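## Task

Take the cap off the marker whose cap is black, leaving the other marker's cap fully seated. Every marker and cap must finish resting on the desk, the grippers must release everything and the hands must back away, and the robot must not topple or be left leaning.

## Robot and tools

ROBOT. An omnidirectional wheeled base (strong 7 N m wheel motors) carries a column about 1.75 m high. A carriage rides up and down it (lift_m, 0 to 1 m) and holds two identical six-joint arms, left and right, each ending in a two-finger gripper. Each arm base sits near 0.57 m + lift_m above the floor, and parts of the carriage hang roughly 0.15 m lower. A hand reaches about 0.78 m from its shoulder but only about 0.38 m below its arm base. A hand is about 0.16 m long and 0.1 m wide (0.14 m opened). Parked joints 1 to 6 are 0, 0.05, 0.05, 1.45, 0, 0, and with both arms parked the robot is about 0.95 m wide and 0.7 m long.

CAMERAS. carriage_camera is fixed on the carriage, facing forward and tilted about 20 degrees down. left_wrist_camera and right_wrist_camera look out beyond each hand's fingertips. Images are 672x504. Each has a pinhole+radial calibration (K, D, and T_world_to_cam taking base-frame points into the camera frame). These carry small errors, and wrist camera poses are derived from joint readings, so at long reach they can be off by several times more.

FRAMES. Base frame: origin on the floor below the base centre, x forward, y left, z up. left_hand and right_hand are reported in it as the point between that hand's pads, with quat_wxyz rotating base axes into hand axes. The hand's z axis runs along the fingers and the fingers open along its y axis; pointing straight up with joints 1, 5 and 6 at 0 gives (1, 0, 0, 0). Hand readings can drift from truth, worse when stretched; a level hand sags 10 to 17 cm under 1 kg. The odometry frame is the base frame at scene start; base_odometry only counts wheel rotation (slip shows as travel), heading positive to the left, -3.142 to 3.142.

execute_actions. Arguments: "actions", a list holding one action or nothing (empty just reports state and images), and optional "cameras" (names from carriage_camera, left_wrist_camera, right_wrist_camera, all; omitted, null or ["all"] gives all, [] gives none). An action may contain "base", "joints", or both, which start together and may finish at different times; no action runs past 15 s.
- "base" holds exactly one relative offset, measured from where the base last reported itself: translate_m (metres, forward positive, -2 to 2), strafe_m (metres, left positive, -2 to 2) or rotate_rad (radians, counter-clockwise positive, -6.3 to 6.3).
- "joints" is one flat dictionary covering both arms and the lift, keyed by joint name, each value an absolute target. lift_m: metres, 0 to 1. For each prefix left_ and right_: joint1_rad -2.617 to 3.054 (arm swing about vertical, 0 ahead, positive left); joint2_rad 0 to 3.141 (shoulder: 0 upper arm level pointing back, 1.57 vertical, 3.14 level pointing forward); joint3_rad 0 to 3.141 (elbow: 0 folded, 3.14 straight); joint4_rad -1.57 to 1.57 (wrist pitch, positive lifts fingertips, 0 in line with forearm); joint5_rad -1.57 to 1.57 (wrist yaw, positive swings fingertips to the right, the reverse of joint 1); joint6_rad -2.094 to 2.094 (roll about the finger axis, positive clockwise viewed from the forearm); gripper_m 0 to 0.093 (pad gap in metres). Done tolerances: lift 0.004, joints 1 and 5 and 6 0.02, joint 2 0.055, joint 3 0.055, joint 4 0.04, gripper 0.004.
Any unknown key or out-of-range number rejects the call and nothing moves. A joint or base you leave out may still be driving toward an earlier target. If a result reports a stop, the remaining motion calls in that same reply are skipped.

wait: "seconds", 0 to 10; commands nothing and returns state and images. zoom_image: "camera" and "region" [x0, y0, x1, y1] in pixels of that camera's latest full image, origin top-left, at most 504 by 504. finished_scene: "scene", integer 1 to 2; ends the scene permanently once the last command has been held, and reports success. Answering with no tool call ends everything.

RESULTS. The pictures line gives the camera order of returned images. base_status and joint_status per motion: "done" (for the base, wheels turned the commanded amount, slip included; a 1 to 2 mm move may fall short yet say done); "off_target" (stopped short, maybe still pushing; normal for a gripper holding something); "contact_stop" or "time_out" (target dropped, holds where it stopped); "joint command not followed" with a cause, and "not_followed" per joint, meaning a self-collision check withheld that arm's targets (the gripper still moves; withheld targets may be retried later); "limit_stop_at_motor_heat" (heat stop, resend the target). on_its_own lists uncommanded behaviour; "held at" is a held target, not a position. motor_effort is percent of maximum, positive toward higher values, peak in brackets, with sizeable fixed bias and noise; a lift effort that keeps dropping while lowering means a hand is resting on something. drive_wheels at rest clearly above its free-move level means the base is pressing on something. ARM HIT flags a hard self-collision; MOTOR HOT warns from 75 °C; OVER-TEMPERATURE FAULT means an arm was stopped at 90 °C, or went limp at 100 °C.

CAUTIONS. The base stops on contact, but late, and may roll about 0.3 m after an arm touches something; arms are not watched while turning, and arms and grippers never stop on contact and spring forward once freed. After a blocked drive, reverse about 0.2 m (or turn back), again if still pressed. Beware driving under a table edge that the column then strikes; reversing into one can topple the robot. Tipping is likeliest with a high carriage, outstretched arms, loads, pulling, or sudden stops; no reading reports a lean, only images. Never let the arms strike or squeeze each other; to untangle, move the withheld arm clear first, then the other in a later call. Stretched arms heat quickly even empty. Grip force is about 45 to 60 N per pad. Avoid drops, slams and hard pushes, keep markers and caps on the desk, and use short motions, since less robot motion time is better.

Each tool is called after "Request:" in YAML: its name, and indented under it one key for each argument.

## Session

Request:
execute_actions:
  actions: []

Scene clock: 0.00 s.
base_odometry: x=+0.000 y=+0.000 heading=+0.000 (m, m, rad; odometry frame)
base_status: not commanded
joint_positions: lift_m=+0.300 left_joint1_rad=-0.014 left_joint2_rad=+0.052 left_joint3_rad=+0.054 left_joint4_rad=+1.466 left_joint5_rad=+0.016 left_joint6_rad=-0.041 left_gripper_m=+0.094 right_joint1_rad=-0.011 right_joint2_rad=+0.063 right_joint3_rad=+0.077 right_joint4_rad=+1.444 right_joint5_rad=+0.008 right_joint6_rad=+0.012 right_gripper_m=+0.094
joint_status: not commanded
motor_effort: lift_m=+25 drive_wheels=+6 (%)
left_hand: x=+0.3045 y=+0.3204 z=+1.3308 quat_wxyz=(+0.998, +0.007, +0.052, -0.028) (m; base frame)
right_hand: x=+0.3066 y=-0.3252 z=+1.3364 quat_wxyz=(+0.998, +0.005, +0.057, +0.001) (m; base frame)
pictures: carriage_camera, left_wrist_camera, right_wrist_camera
camera_calibration (this result's frames):
carriage_camera: T_world_to_cam=[[-0.0232466, -0.999422, -0.0247857, 0.0416988], [-0.332761, 0.031114, -0.942498, 1.29373], [0.942724, -0.0136622, -0.333292, 0.266603], [0, 0, 0, 1]] pos_world=[0.180138, 0.00506417, 1.30922]
left_wrist_camera: T_world_to_cam=[[-0.0614743, -0.998061, 0.0097101, 0.329013], [0.749519, -0.0525857, -0.659891, 0.676533], [0.659122, -0.0332884, 0.751299, -1.06723], [0, 0, 0, 1]] pos_world=[0.216588, 0.328425, 1.24505]
right_wrist_camera: T_world_to_cam=[[-0.00766378, -0.999693, 0.0235589, -0.347719], [0.730968, -0.0216774, -0.682068, 0.687115], [0.682369, 0.0119935, 0.73091, -1.06309], [0, 0, 0, 1]] pos_world=[0.220494, -0.319967, 1.25387]
Images, in order (width x height): carriage_camera 672x504, left_wrist_camera 672x504, right_wrist_camera 672x504.

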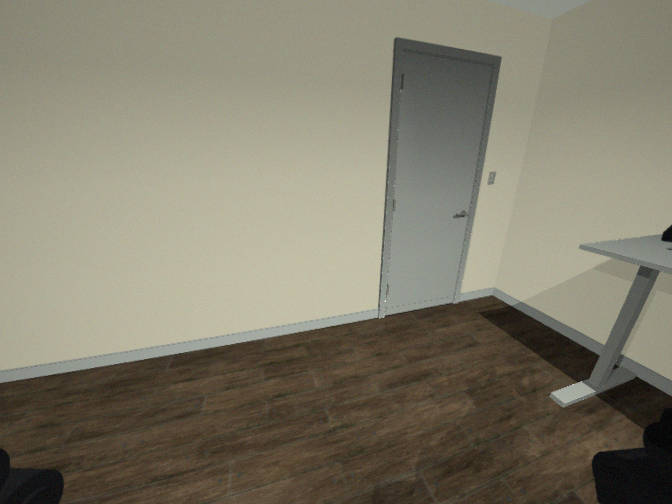

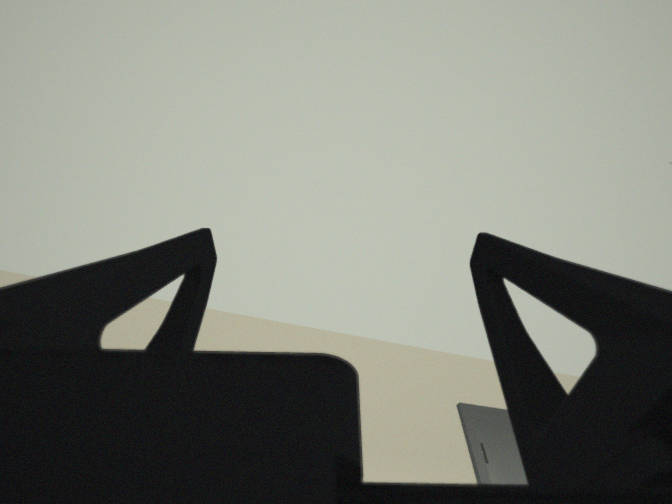

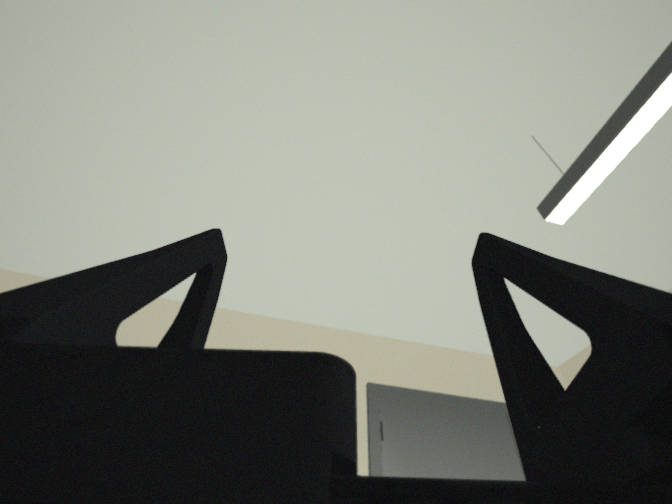

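Request:
execute_actions:
  actions:
    - {"base":{"rotate_rad":-1.25},"joints":{"lift_m":0.7}}
  cameras: ["carriage_camera"]

Scene clock: 6.63 s.
base_odometry: x=+0.000 y=+0.000 heading=-1.250 (m, m, rad; odometry frame)
base_status: done
joint_positions: lift_m=+0.700 left_joint1_rad=-0.014 left_joint2_rad=+0.052 left_joint3_rad=+0.054 left_joint4_rad=+1.464 left_joint5_rad=+0.016 left_joint6_rad=-0.041 left_gripper_m=+0.094 right_joint1_rad=-0.011 right_joint2_rad=+0.063 right_joint3_rad=+0.077 right_joint4_rad=+1.443 right_joint5_rad=+0.008 right_joint6_rad=+0.012 right_gripper_m=+0.094
joint_status: all done
motor_effort: lift_m=+25(34) drive_wheels=+8(18) (%)
left_hand: x=+0.3050 y=+0.3204 z=+1.7310 quat_wxyz=(+0.998, +0.007, +0.053, -0.028) (m; base frame)
right_hand: x=+0.3068 y=-0.3252 z=+1.7366 quat_wxyz=(+0.998, +0.005, +0.057, +0.001) (m; base frame)
pictures: carriage_camera
camera_calibration (this result's frames):
carriage_camera: T_world_to_cam=[[-0.0232466, -0.999422, -0.0247857, 0.0516195], [-0.332761, 0.031114, -0.942498, 1.67097], [0.942724, -0.0136622, -0.333292, 0.400006], [0, 0, 0, 1]] pos_world=[0.180138, 0.00506417, 1.70948]
Images, in order (width x height): carriage_camera 672x504.

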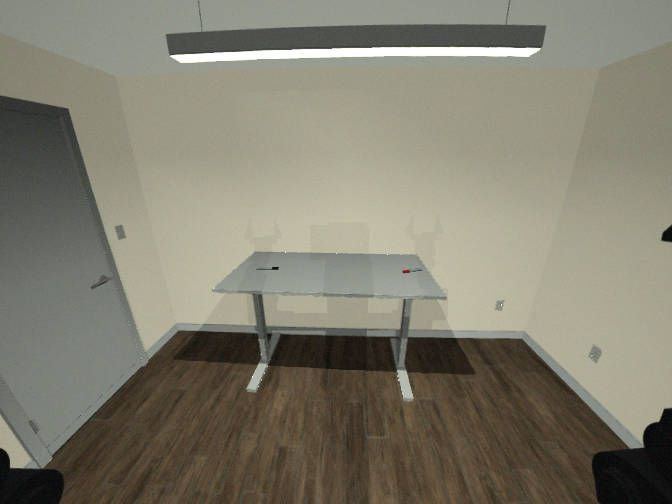

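Request:
zoom_image:
  camera: "carriage_camera"
  region: [200,230,460,310]

Region (200, 230, 460, 310) of carriage_camera's 672x504 image, scaled by 1.938, with more detail than that image has; it fills the top 155 rows of this view, and the rest is white.

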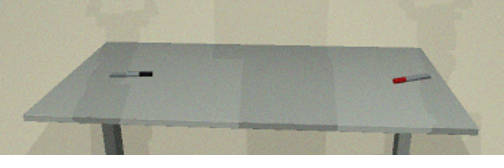

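Request:
execute_actions:
  actions:
    - {"base":{"strafe_m":0.495},"joints":{"left_joint1_rad":-0.44,"left_joint2_rad":2.81,"left_joint3_rad":1.815,"left_joint4_rad":-0.385,"left_joint5_rad":0.35,"left_joint6_rad":-2.02,"right_joint1_rad":0.475,"right_joint2_rad":2.9,"right_joint3_rad":2.01,"right_joint4_rad":-0.505,"right_joint5_rad":-0.35,"right_joint6_rad":2.055,"left_gripper_m":0.06,"right_gripper_m":0.06}}
  cameras: []

Request:
execute_actions:
  actions:
    - {"base":{"translate_m":1.22}}

Scene clock: 31.13 s.
base_odometry: x=+0.470 y=+0.156 heading=-1.251 (m, m, rad; odometry frame)
base_status: done
joint_positions: lift_m=+0.700 left_joint1_rad=-0.432 left_joint2_rad=+2.810 left_joint3_rad=+1.807 left_joint4_rad=-0.388 left_joint5_rad=+0.348 left_joint6_rad=-2.012 left_gripper_m=+0.060 right_joint1_rad=+0.474 right_joint2_rad=+2.912 right_joint3_rad=+2.003 right_joint4_rad=-0.510 right_joint5_rad=-0.345 right_joint6_rad=+2.050 right_gripper_m=+0.060
joint_status: all done
motor_effort: lift_m=+27(28) drive_wheels=-5(21) (%)
left_hand: x=+0.7022 y=+0.0635 z=+1.0923 quat_wxyz=(-0.132, -0.686, +0.701, -0.142) (m; base frame)
right_hand: x=+0.7058 y=-0.0387 z=+1.0829 quat_wxyz=(-0.140, +0.687, +0.702, +0.123) (m; base frame)
pictures: none
No camera images: the call's "cameras" was empty. Leave "cameras" out to get every camera's image.

Scene clock: 35.87 s.
base_odometry: x=+0.855 y=-1.002 heading=-1.250 (m, m, rad; odometry frame)
base_status: done
joint_positions: lift_m=+0.700 left_joint1_rad=-0.435 left_joint2_rad=+2.810 left_joint3_rad=+1.807 left_joint4_rad=-0.386 left_joint5_rad=+0.348 left_joint6_rad=-2.012 left_gripper_m=+0.060 right_joint1_rad=+0.474 right_joint2_rad=+2.912 right_joint3_rad=+2.003 right_joint4_rad=-0.511 right_joint5_rad=-0.346 right_joint6_rad=+2.050 right_gripper_m=+0.060
joint_status: not commanded
motor_effort: lift_m=+26(25) drive_wheels=-2(20) (%)
left_hand: x=+0.7020 y=+0.0620 z=+1.0925 quat_wxyz=(-0.132, -0.685, +0.702, -0.143) (m; base frame)
right_hand: x=+0.7056 y=-0.0388 z=+1.0829 quat_wxyz=(-0.141, +0.687, +0.702, +0.123) (m; base frame)
pictures: carriage_camera, left_wrist_camera, right_wrist_camera
camera_calibration (this result's frames):
carriage_camera: T_world_to_cam=[[-0.0232466, -0.999422, -0.0247857, 0.0516195], [-0.332761, 0.031114, -0.942498, 1.67097], [0.942724, -0.0136622, -0.333292, 0.400006], [0, 0, 0, 1]] pos_world=[0.180138, 0.00506417, 1.70948]
left_wrist_camera: T_world_to_cam=[[0.999743, -0.0226435, -0.00117399, -0.695782], [-0.0110961, -0.533748, 0.845571, -0.873066], [-0.0197733, -0.84534, -0.533862, 0.77219], [0, 0, 0, 1]] pos_world=[0.701185, 0.171011, 1.14967]
right_wrist_camera: T_world_to_cam=[[-0.999604, -0.0250225, -0.012839, 0.724754], [-0.0241379, 0.529026, 0.848262, -0.874244], [-0.0144334, 0.848237, -0.529421, 0.735401], [0, 0, 0, 1]] pos_world=[0.713979, -0.143161, 1.14023]
Images, in order (width x height): carriage_camera 672x504, left_wrist_camera 672x504, right_wrist_camera 672x504.

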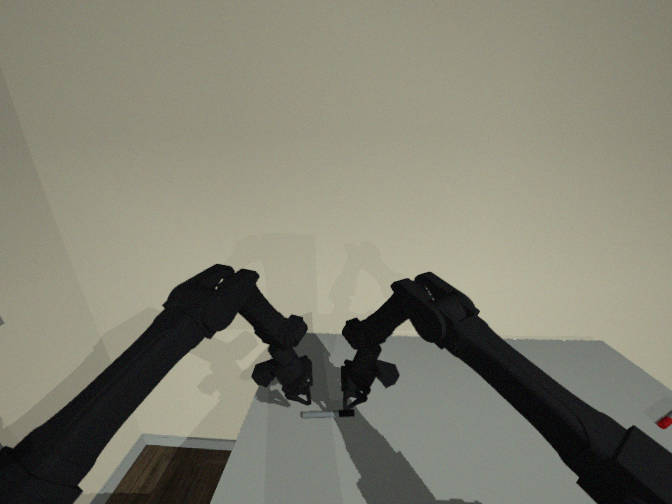

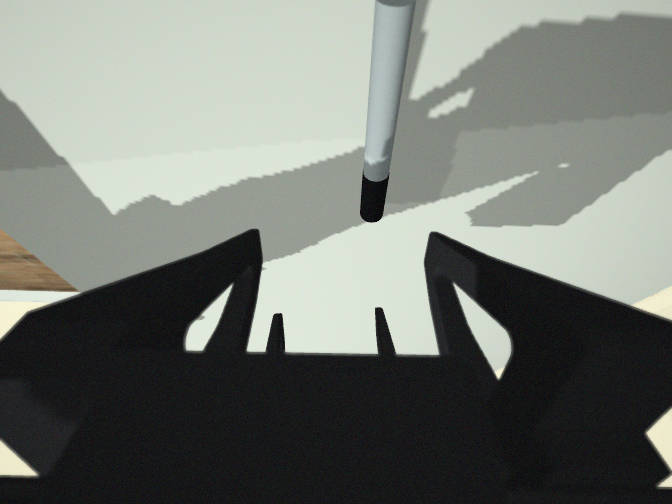

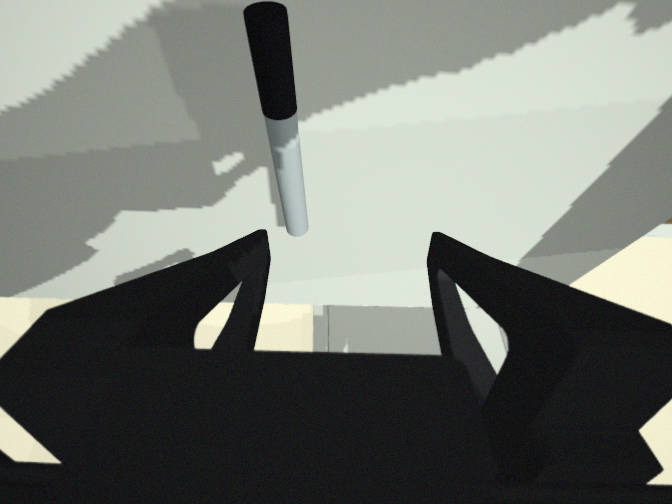

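Request:
execute_actions:
  actions:
    - {"base":{"translate_m":0.031},"joints":{"lift_m":0.62,"left_joint2_rad":2.78,"left_joint3_rad":1.745,"left_joint4_rad":-0.345,"right_joint1_rad":0.455,"right_joint6_rad":2.035,"right_joint2_rad":2.875,"right_joint4_rad":-0.53}}
  cameras: ["left_wrist_camera","right_wrist_camera"]

Scene clock: 50.37 s.
base_odometry: x=+0.865 y=-1.031 heading=-1.249 (m, m, rad; odometry frame)
base_status: done
joint_positions: lift_m=+0.620 left_joint1_rad=-0.435 left_joint2_rad=+2.783 left_joint3_rad=+1.765 left_joint4_rad=-0.344 left_joint5_rad=+0.349 left_joint6_rad=-2.013 left_gripper_m=+0.060 right_joint1_rad=+0.459 right_joint2_rad=+2.885 right_joint3_rad=+2.003 right_joint4_rad=-0.531 right_joint5_rad=-0.347 right_joint6_rad=+2.037 right_gripper_m=+0.060
joint_status: all done
motor_effort: lift_m=+24(26) drive_wheels=-3(17) (%)
left_hand: x=+0.7028 y=+0.0616 z=+1.0174 quat_wxyz=(-0.127, -0.682, +0.703, -0.155) (m; base frame)
right_hand: x=+0.7131 y=-0.0430 z=+1.0156 quat_wxyz=(-0.139, +0.687, +0.702, +0.128) (m; base frame)
pictures: left_wrist_camera, right_wrist_camera
camera_calibration (this result's frames):
left_wrist_camera: T_world_to_cam=[[0.999506, -0.0223182, 0.0221444, -0.720212], [-0.0305576, -0.5239, 0.851232, -0.80257], [-0.0073965, -0.851487, -0.524323, 0.713718], [0, 0, 0, 1]] pos_world=[0.700611, 0.171182, 1.07334]
right_wrist_camera: T_world_to_cam=[[-0.999473, -0.022731, -0.0231788, 0.741873], [-0.0316649, 0.525059, 0.850477, -0.811822], [-0.00716197, 0.850762, -0.525502, 0.694421], [0, 0, 0, 1]] pos_world=[0.720749, -0.147669, 1.07255]
Images, in order (width x height): left_wrist_camera 672x504, right_wrist_camera 672x504.

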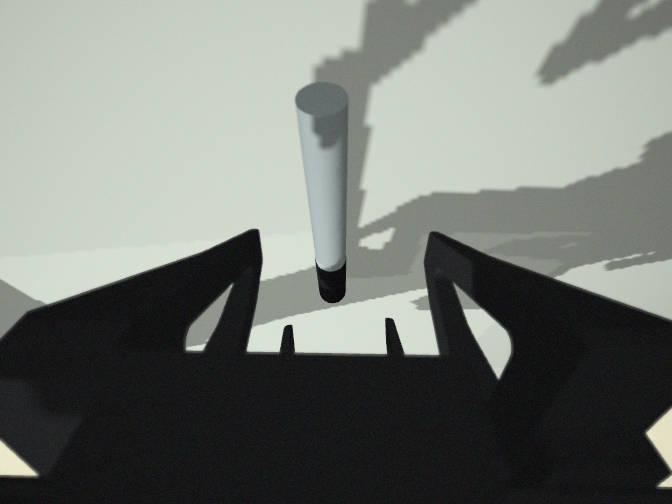

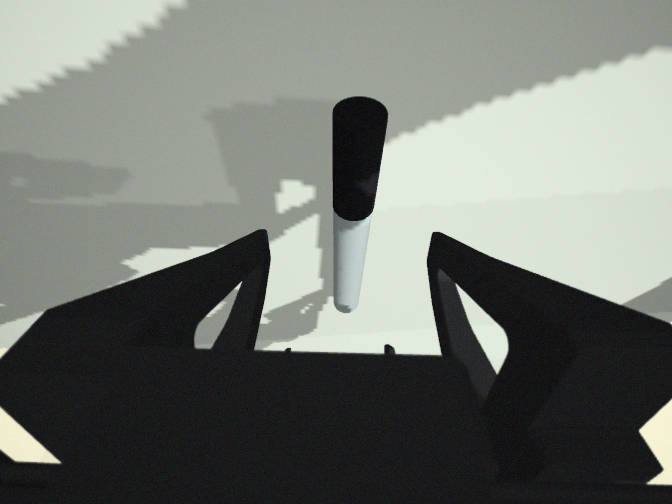

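Request:
execute_actions:
  actions:
    - {"joints":{"lift_m":0.593,"left_joint4_rad":-0.39,"left_gripper_m":0.045,"right_gripper_m":0.045}}
  cameras: ["left_wrist_camera","right_wrist_camera"]

Scene clock: 55.47 s.
base_odometry: x=+0.865 y=-1.031 heading=-1.249 (m, m, rad; odometry frame)
base_status: not commanded
joint_positions: lift_m=+0.593 left_joint1_rad=-0.435 left_joint2_rad=+2.780 left_joint3_rad=+1.765 left_joint4_rad=-0.385 left_joint5_rad=+0.349 left_joint6_rad=-2.013 left_gripper_m=+0.045 right_joint1_rad=+0.459 right_joint2_rad=+2.889 right_joint3_rad=+2.003 right_joint4_rad=-0.532 right_joint5_rad=-0.347 right_joint6_rad=+2.037 right_gripper_m=+0.045
joint_status: all done
motor_effort: lift_m=+28(27) drive_wheels=-5(5) (%)
left_hand: x=+0.6950 y=+0.0652 z=+0.9900 quat_wxyz=(-0.134, -0.686, +0.702, -0.138) (m; base frame)
right_hand: x=+0.7116 y=-0.0438 z=+0.9864 quat_wxyz=(-0.140, +0.687, +0.701, +0.126) (m; base frame)
pictures: left_wrist_camera, right_wrist_camera
camera_calibration (this result's frames):
left_wrist_camera: T_world_to_cam=[[0.999667, -0.0223932, -0.0128037, -0.677265], [-0.00124028, -0.537514, 0.843254, -0.789145], [-0.0257654, -0.842957, -0.537363, 0.727464], [0, 0, 0, 1]] pos_world=[0.694804, 0.173878, 1.04769]
right_wrist_camera: T_world_to_cam=[[-0.999578, -0.0227833, -0.0179947, 0.734626], [-0.027306, 0.527215, 0.849293, -0.788495], [-0.00986257, 0.849426, -0.527615, 0.683658], [0, 0, 0, 1]] pos_world=[0.719528, -0.148274, 1.04359]
Images, in order (width x height): left_wrist_camera 672x504, right_wrist_camera 672x504.

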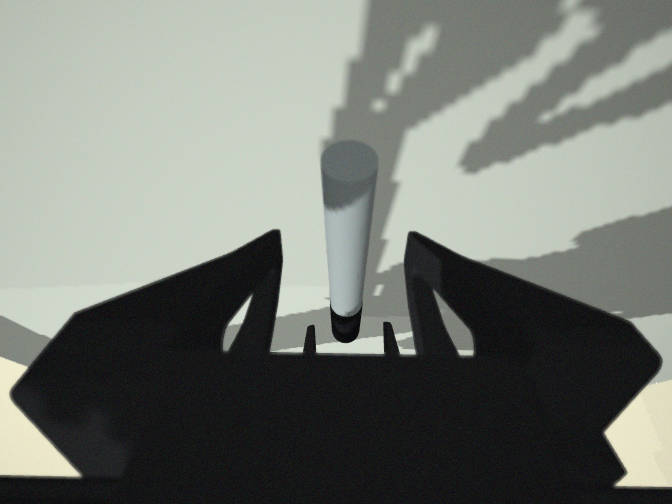

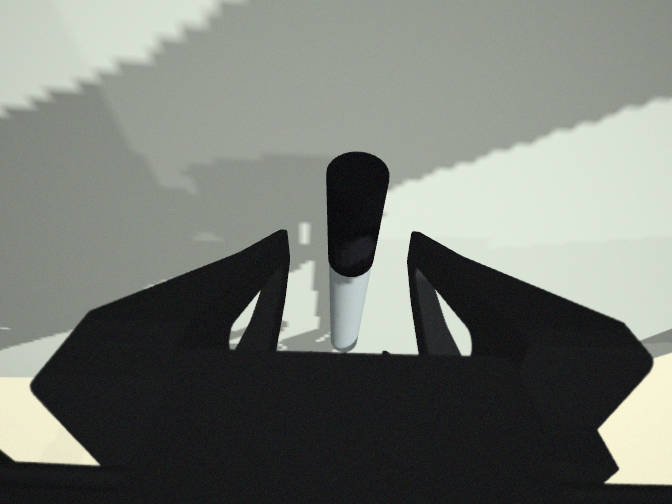

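Request:
execute_actions:
  actions:
    - {"base":{"strafe_m":-0.008},"joints":{"lift_m":0.579,"left_joint2_rad":2.79}}
  cameras: ["left_wrist_camera","right_wrist_camera"]

Scene clock: 63.40 s.
base_odometry: x=+0.858 y=-1.034 heading=-1.248 (m, m, rad; odometry frame)
base_status: done
joint_positions: lift_m=+0.579 left_joint1_rad=-0.439 left_joint2_rad=+2.788 left_joint3_rad=+1.765 left_joint4_rad=-0.388 left_joint5_rad=+0.350 left_joint6_rad=-2.013 left_gripper_m=+0.045 right_joint1_rad=+0.456 right_joint2_rad=+2.887 right_joint3_rad=+2.003 right_joint4_rad=-0.528 right_joint5_rad=-0.354 right_joint6_rad=+2.035 right_gripper_m=+0.045
joint_status: all done
motor_effort: lift_m=+24(23) drive_wheels=-3(15) (%)
left_hand: x=+0.6909 y=+0.0646 z=+0.9724 quat_wxyz=(-0.137, -0.685, +0.703, -0.132) (m; base frame)
right_hand: x=+0.7138 y=-0.0437 z=+0.9742 quat_wxyz=(-0.141, +0.687, +0.701, +0.130) (m; base frame)
pictures: left_wrist_camera, right_wrist_camera
camera_calibration (this result's frames):
left_wrist_camera: T_world_to_cam=[[0.99937, -0.0267088, -0.0233902, -0.662607], [0.00524169, -0.540603, 0.841261, -0.776902], [-0.0351139, -0.840854, -0.540122, 0.72644], [0, 0, 0, 1]] pos_world=[0.69177, 0.173136, 1.03045]
right_wrist_camera: T_world_to_cam=[[-0.999531, -0.0212125, -0.0220852, 0.740587], [-0.0298954, 0.51975, 0.853795, -0.780978], [-0.00663233, 0.854055, -0.52014, 0.667826], [0, 0, 0, 1]] pos_world=[0.721321, -0.148737, 1.03051]
Images, in order (width x height): left_wrist_camera 672x504, right_wrist_camera 672x504.

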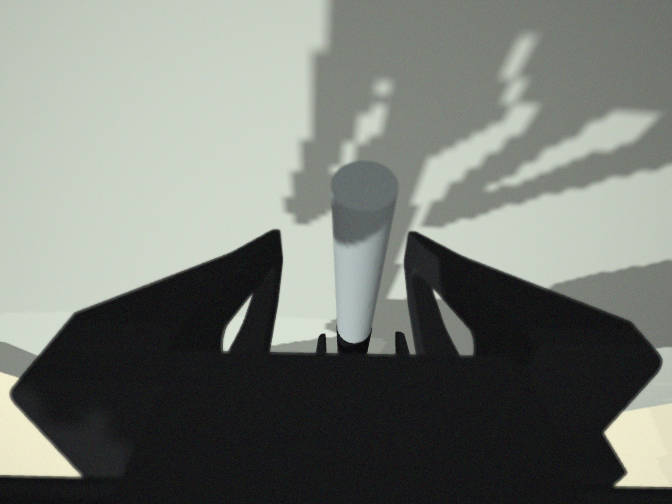

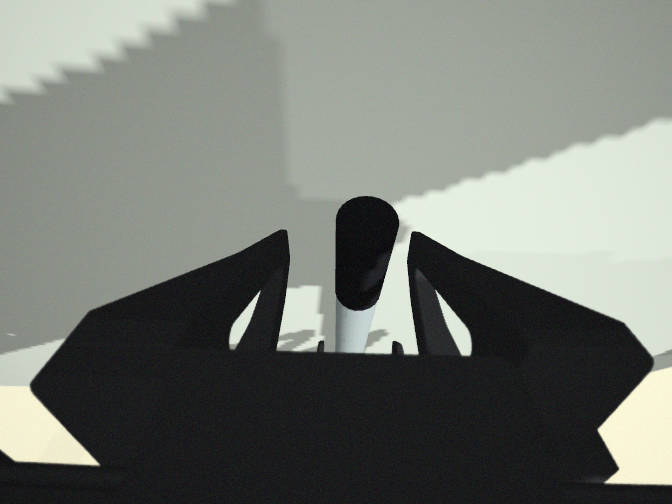

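Request:
execute_actions:
  actions:
    - {"joints":{"left_joint2_rad":2.80,"left_joint4_rad":-0.36,"left_gripper_m":0.0,"right_gripper_m":0.0}}
  cameras: ["left_wrist_camera","right_wrist_camera"]

Request:
execute_actions:
  actions:
    - {"joints":{"lift_m":0.589,"left_joint1_rad":-0.385,"left_joint6_rad":-1.965,"left_joint5_rad":0.32,"right_joint1_rad":0.40,"right_joint6_rad":1.98,"right_joint5_rad":-0.32}}

Scene clock: 69.10 s.
base_odometry: x=+0.858 y=-1.034 heading=-1.248 (m, m, rad; odometry frame)
base_status: not commanded
joint_positions: lift_m=+0.579 left_joint1_rad=-0.439 left_joint2_rad=+2.788 left_joint3_rad=+1.765 left_joint4_rad=-0.360 left_joint5_rad=+0.348 left_joint6_rad=-2.015 left_gripper_m=+0.017 right_joint1_rad=+0.456 right_joint2_rad=+2.887 right_joint3_rad=+2.003 right_joint4_rad=-0.531 right_joint5_rad=-0.353 right_joint6_rad=+2.036 right_gripper_m=+0.018
joint_status: left_gripper_m off_target (ended at +0.017, target +0.000); right_gripper_m off_target (ended at +0.018, target +0.000); the others done
motor_effort: lift_m=+24(23) drive_wheels=+8(8) (%)
left_hand: x=+0.6970 y=+0.0620 z=+0.9734 quat_wxyz=(-0.131, -0.684, +0.703, -0.145) (m; base frame)
right_hand: x=+0.7132 y=-0.0441 z=+0.9741 quat_wxyz=(-0.142, +0.688, +0.700, +0.129) (m; base frame)
pictures: left_wrist_camera, right_wrist_camera
camera_calibration (this result's frames):
left_wrist_camera: T_world_to_cam=[[0.999689, -0.0247925, 0.00269278, -0.694506], [-0.0154625, -0.531496, 0.84692, -0.770888], [-0.0195661, -0.846698, -0.531714, 0.706386], [0, 0, 0, 1]] pos_world=[0.696191, 0.171153, 1.03035]
right_wrist_camera: T_world_to_cam=[[-0.999596, -0.0208344, -0.0193328, 0.737352], [-0.0273608, 0.521203, 0.852994, -0.781654], [-0.00769525, 0.853178, -0.521563, 0.670169], [0, 0, 0, 1]] pos_world=[0.720824, -0.149011, 1.03054]
Images, in order (width x height): left_wrist_camera 672x504, right_wrist_camera 672x504.

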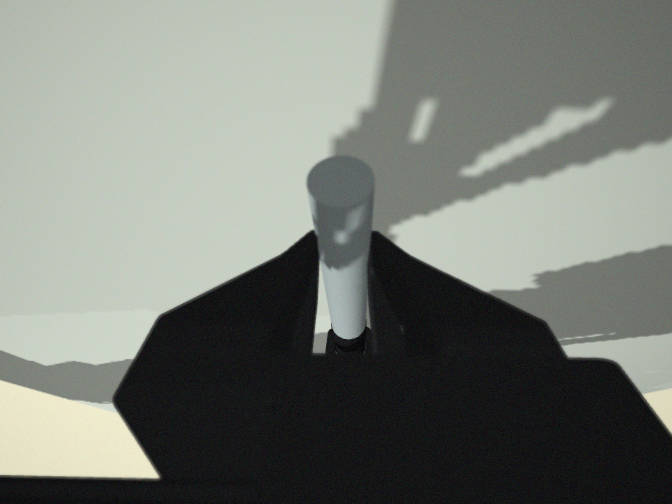

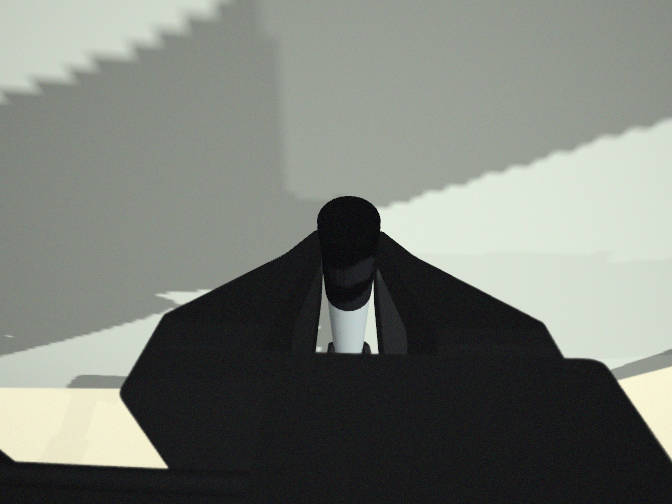

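Scene clock: 69.97 s.
base_odometry: x=+0.858 y=-1.034 heading=-1.248 (m, m, rad; odometry frame)
base_status: not commanded
joint_positions: lift_m=+0.589 left_joint1_rad=-0.382 left_joint2_rad=+2.788 left_joint3_rad=+1.765 left_joint4_rad=-0.356 left_joint5_rad=+0.322 left_joint6_rad=-1.971 left_gripper_m=+0.017 right_joint1_rad=+0.394 right_joint2_rad=+2.884 right_joint3_rad=+2.003 right_joint4_rad=-0.531 right_joint5_rad=-0.324 right_joint6_rad=+1.984 right_gripper_m=+0.018
joint_status: all done
motor_effort: lift_m=+26(31) drive_wheels=+8(6) (%)
left_hand: x=+0.7141 y=+0.0899 z=+0.9821 quat_wxyz=(-0.111, -0.690, +0.699, -0.149) (m; base frame)
right_hand: x=+0.7326 y=-0.0753 z=+0.9840 quat_wxyz=(-0.120, +0.693, +0.698, +0.133) (m; base frame)
pictures: carriage_camera, left_wrist_camera, right_wrist_camera
camera_calibration (this result's frames):
carriage_camera: T_world_to_cam=[[-0.0232466, -0.999422, -0.0247857, 0.0488694], [-0.332761, 0.031114, -0.942498, 1.56639], [0.942724, -0.0136622, -0.333292, 0.363025], [0, 0, 0, 1]] pos_world=[0.180138, 0.00506417, 1.59853]
left_wrist_camera: T_world_to_cam=[[0.999459, -0.0033644, 0.0327191, -0.74211], [-0.0291449, -0.55167, 0.833553, -0.738411], [0.0152457, -0.834055, -0.55147, 0.728336], [0, 0, 0, 1]] pos_world=[0.709084, 0.197616, 1.04144]
right_wrist_camera: T_world_to_cam=[[-0.99859, -0.00366161, -0.0529586, 0.78997], [-0.0464499, 0.543223, 0.838302, -0.743254], [0.0256988, 0.83958, -0.542628, 0.697336], [0, 0, 0, 1]] pos_world=[0.736411, -0.178824, 1.0433]
Images, in order (width x height): carriage_camera 672x504, left_wrist_camera 672x504, right_wrist_camera 672x504.

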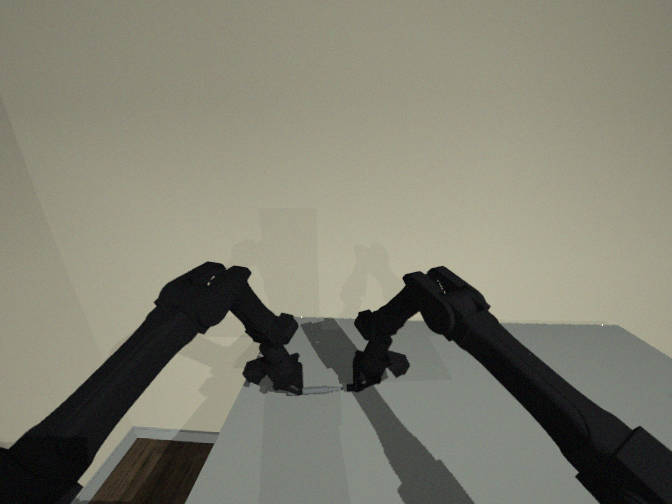

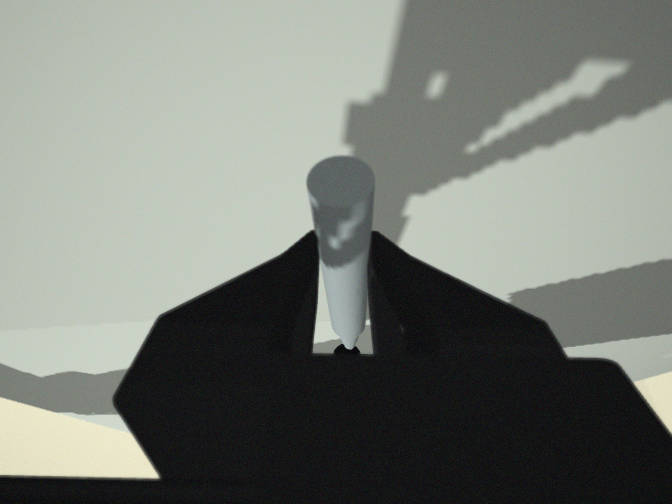

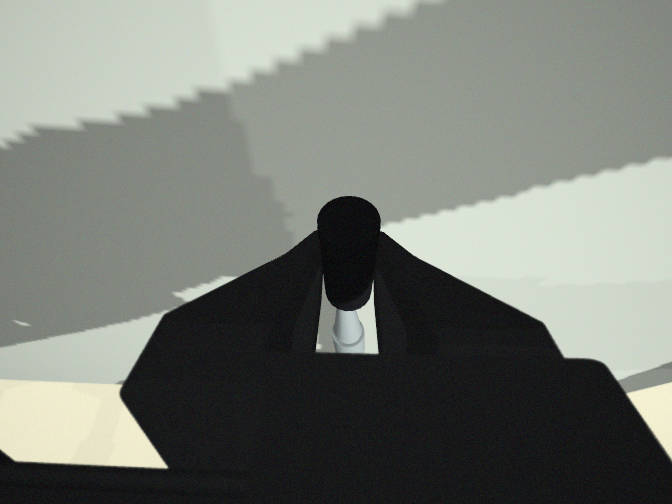

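Request:
execute_actions:
  actions:
    - {"joints":{"lift_m":0.579,"right_joint1_rad":0.34,"right_joint6_rad":1.92}}
  cameras: []

Request:
execute_actions:
  actions:
    - {"joints":{"left_gripper_m":0.05,"right_gripper_m":0.05}}
  cameras: []

Request:
execute_actions:
  actions:
    - {"joints":{"lift_m":0.67}}
  cameras: []

Request:
execute_actions:
  actions:
    - {"base":{"translate_m":-0.35},"joints":{"left_joint1_rad":0,"left_joint2_rad":0.05,"left_joint3_rad":0.05,"left_joint4_rad":1.45,"left_joint5_rad":0,"left_joint6_rad":0,"right_joint1_rad":0,"right_joint2_rad":0.05,"right_joint3_rad":0.05,"right_joint4_rad":1.45,"right_joint5_rad":0,"right_joint6_rad":0}}
  cameras: ["carriage_camera"]

Scene clock: 77.13 s.
base_odometry: x=+0.858 y=-1.034 heading=-1.248 (m, m, rad; odometry frame)
base_status: not commanded
joint_positions: lift_m=+0.579 left_joint1_rad=-0.381 left_joint2_rad=+2.787 left_joint3_rad=+1.765 left_joint4_rad=-0.351 left_joint5_rad=+0.328 left_joint6_rad=-1.971 left_gripper_m=+0.017 right_joint1_rad=+0.336 right_joint2_rad=+2.884 right_joint3_rad=+2.003 right_joint4_rad=-0.528 right_joint5_rad=-0.330 right_joint6_rad=+1.925 right_gripper_m=+0.018
joint_status: all done
motor_effort: lift_m=+24(24) drive_wheels=+8(8) (%)
left_hand: x=+0.7149 y=+0.0887 z=+0.9731 quat_wxyz=(-0.113, -0.690, +0.699, -0.152) (m; base frame)
right_hand: x=+0.7464 y=-0.1008 z=+0.9746 quat_wxyz=(-0.114, +0.692, +0.698, +0.142) (m; base frame)
pictures: none
No camera images: the call's "cameras" was empty. Leave "cameras" out to get every camera's image.

Scene clock: 77.73 s.
base_odometry: x=+0.858 y=-1.034 heading=-1.248 (m, m, rad; odometry frame)
base_status: not commanded
joint_positions: lift_m=+0.579 left_joint1_rad=-0.381 left_joint2_rad=+2.787 left_joint3_rad=+1.765 left_joint4_rad=-0.351 left_joint5_rad=+0.326 left_joint6_rad=-1.971 left_gripper_m=+0.050 right_joint1_rad=+0.336 right_joint2_rad=+2.884 right_joint3_rad=+2.003 right_joint4_rad=-0.528 right_joint5_rad=-0.326 right_joint6_rad=+1.925 right_gripper_m=+0.050
joint_status: all done
motor_effort: lift_m=+23(24) drive_wheels=+8(7) (%)
left_hand: x=+0.7150 y=+0.0891 z=+0.9729 quat_wxyz=(-0.112, -0.690, +0.699, -0.152) (m; base frame)
right_hand: x=+0.7467 y=-0.1015 z=+0.9744 quat_wxyz=(-0.112, +0.693, +0.698, +0.141) (m; base frame)
pictures: none
No camera images: the call's "cameras" was empty. Leave "cameras" out to get every camera's image.

Scene clock: 78.63 s.
base_odometry: x=+0.858 y=-1.034 heading=-1.248 (m, m, rad; odometry frame)
base_status: not commanded
joint_positions: lift_m=+0.670 left_joint1_rad=-0.381 left_joint2_rad=+2.792 left_joint3_rad=+1.765 left_joint4_rad=-0.357 left_joint5_rad=+0.324 left_joint6_rad=-1.971 left_gripper_m=+0.050 right_joint1_rad=+0.336 right_joint2_rad=+2.885 right_joint3_rad=+2.003 right_joint4_rad=-0.530 right_joint5_rad=-0.324 right_joint6_rad=+1.925 right_gripper_m=+0.050
joint_status: all done
motor_effort: lift_m=+26(31) drive_wheels=+7(10) (%)
left_hand: x=+0.7128 y=+0.0903 z=+1.0615 quat_wxyz=(-0.113, -0.691, +0.699, -0.147) (m; base frame)
right_hand: x=+0.7459 y=-0.1021 z=+1.0643 quat_wxyz=(-0.112, +0.693, +0.698, +0.139) (m; base frame)
pictures: none
No camera images: the call's "cameras" was empty. Leave "cameras" out to get every camera's image.

Scene clock: 81.40 s.
base_odometry: x=+0.747 y=-0.702 heading=-1.248 (m, m, rad; odometry frame)
base_status: done
joint_positions: lift_m=+0.670 left_joint1_rad=+0.008 left_joint2_rad=+0.059 left_joint3_rad=+0.076 left_joint4_rad=+1.455 left_joint5_rad=-0.003 left_joint6_rad=-0.007 left_gripper_m=+0.050 right_joint1_rad=-0.002 right_joint2_rad=+0.060 right_joint3_rad=+0.059 right_joint4_rad=+1.456 right_joint5_rad=+0.003 right_joint6_rad=+0.004 right_gripper_m=+0.050
joint_status: all done
motor_effort: lift_m=+24(26) drive_wheels=+2(11) (%)
left_hand: x=+0.3027 y=+0.3244 z=+1.7068 quat_wxyz=(+0.999, -0.002, +0.049, +0.001) (m; base frame)
right_hand: x=+0.3079 y=-0.3241 z=+1.7022 quat_wxyz=(+0.998, +0.001, +0.058, +0.001) (m; base frame)
pictures: carriage_camera
camera_calibration (this result's frames):
carriage_camera: T_world_to_cam=[[-0.0232466, -0.999422, -0.0247857, 0.0508759], [-0.332761, 0.031114, -0.942498, 1.64269], [0.942724, -0.0136622, -0.333292, 0.390007], [0, 0, 0, 1]] pos_world=[0.180138, 0.00506417, 1.67948]
Images, in order (width x height): carriage_camera 672x504.

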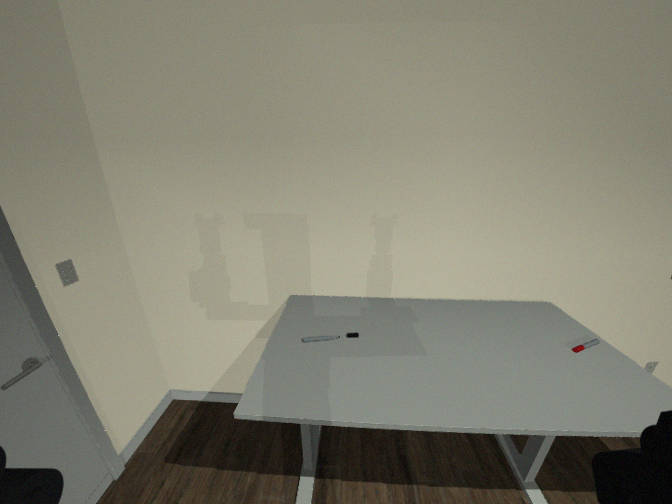

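Request:
finished_scene:
  scene: 2

The scene is finished: the task was done.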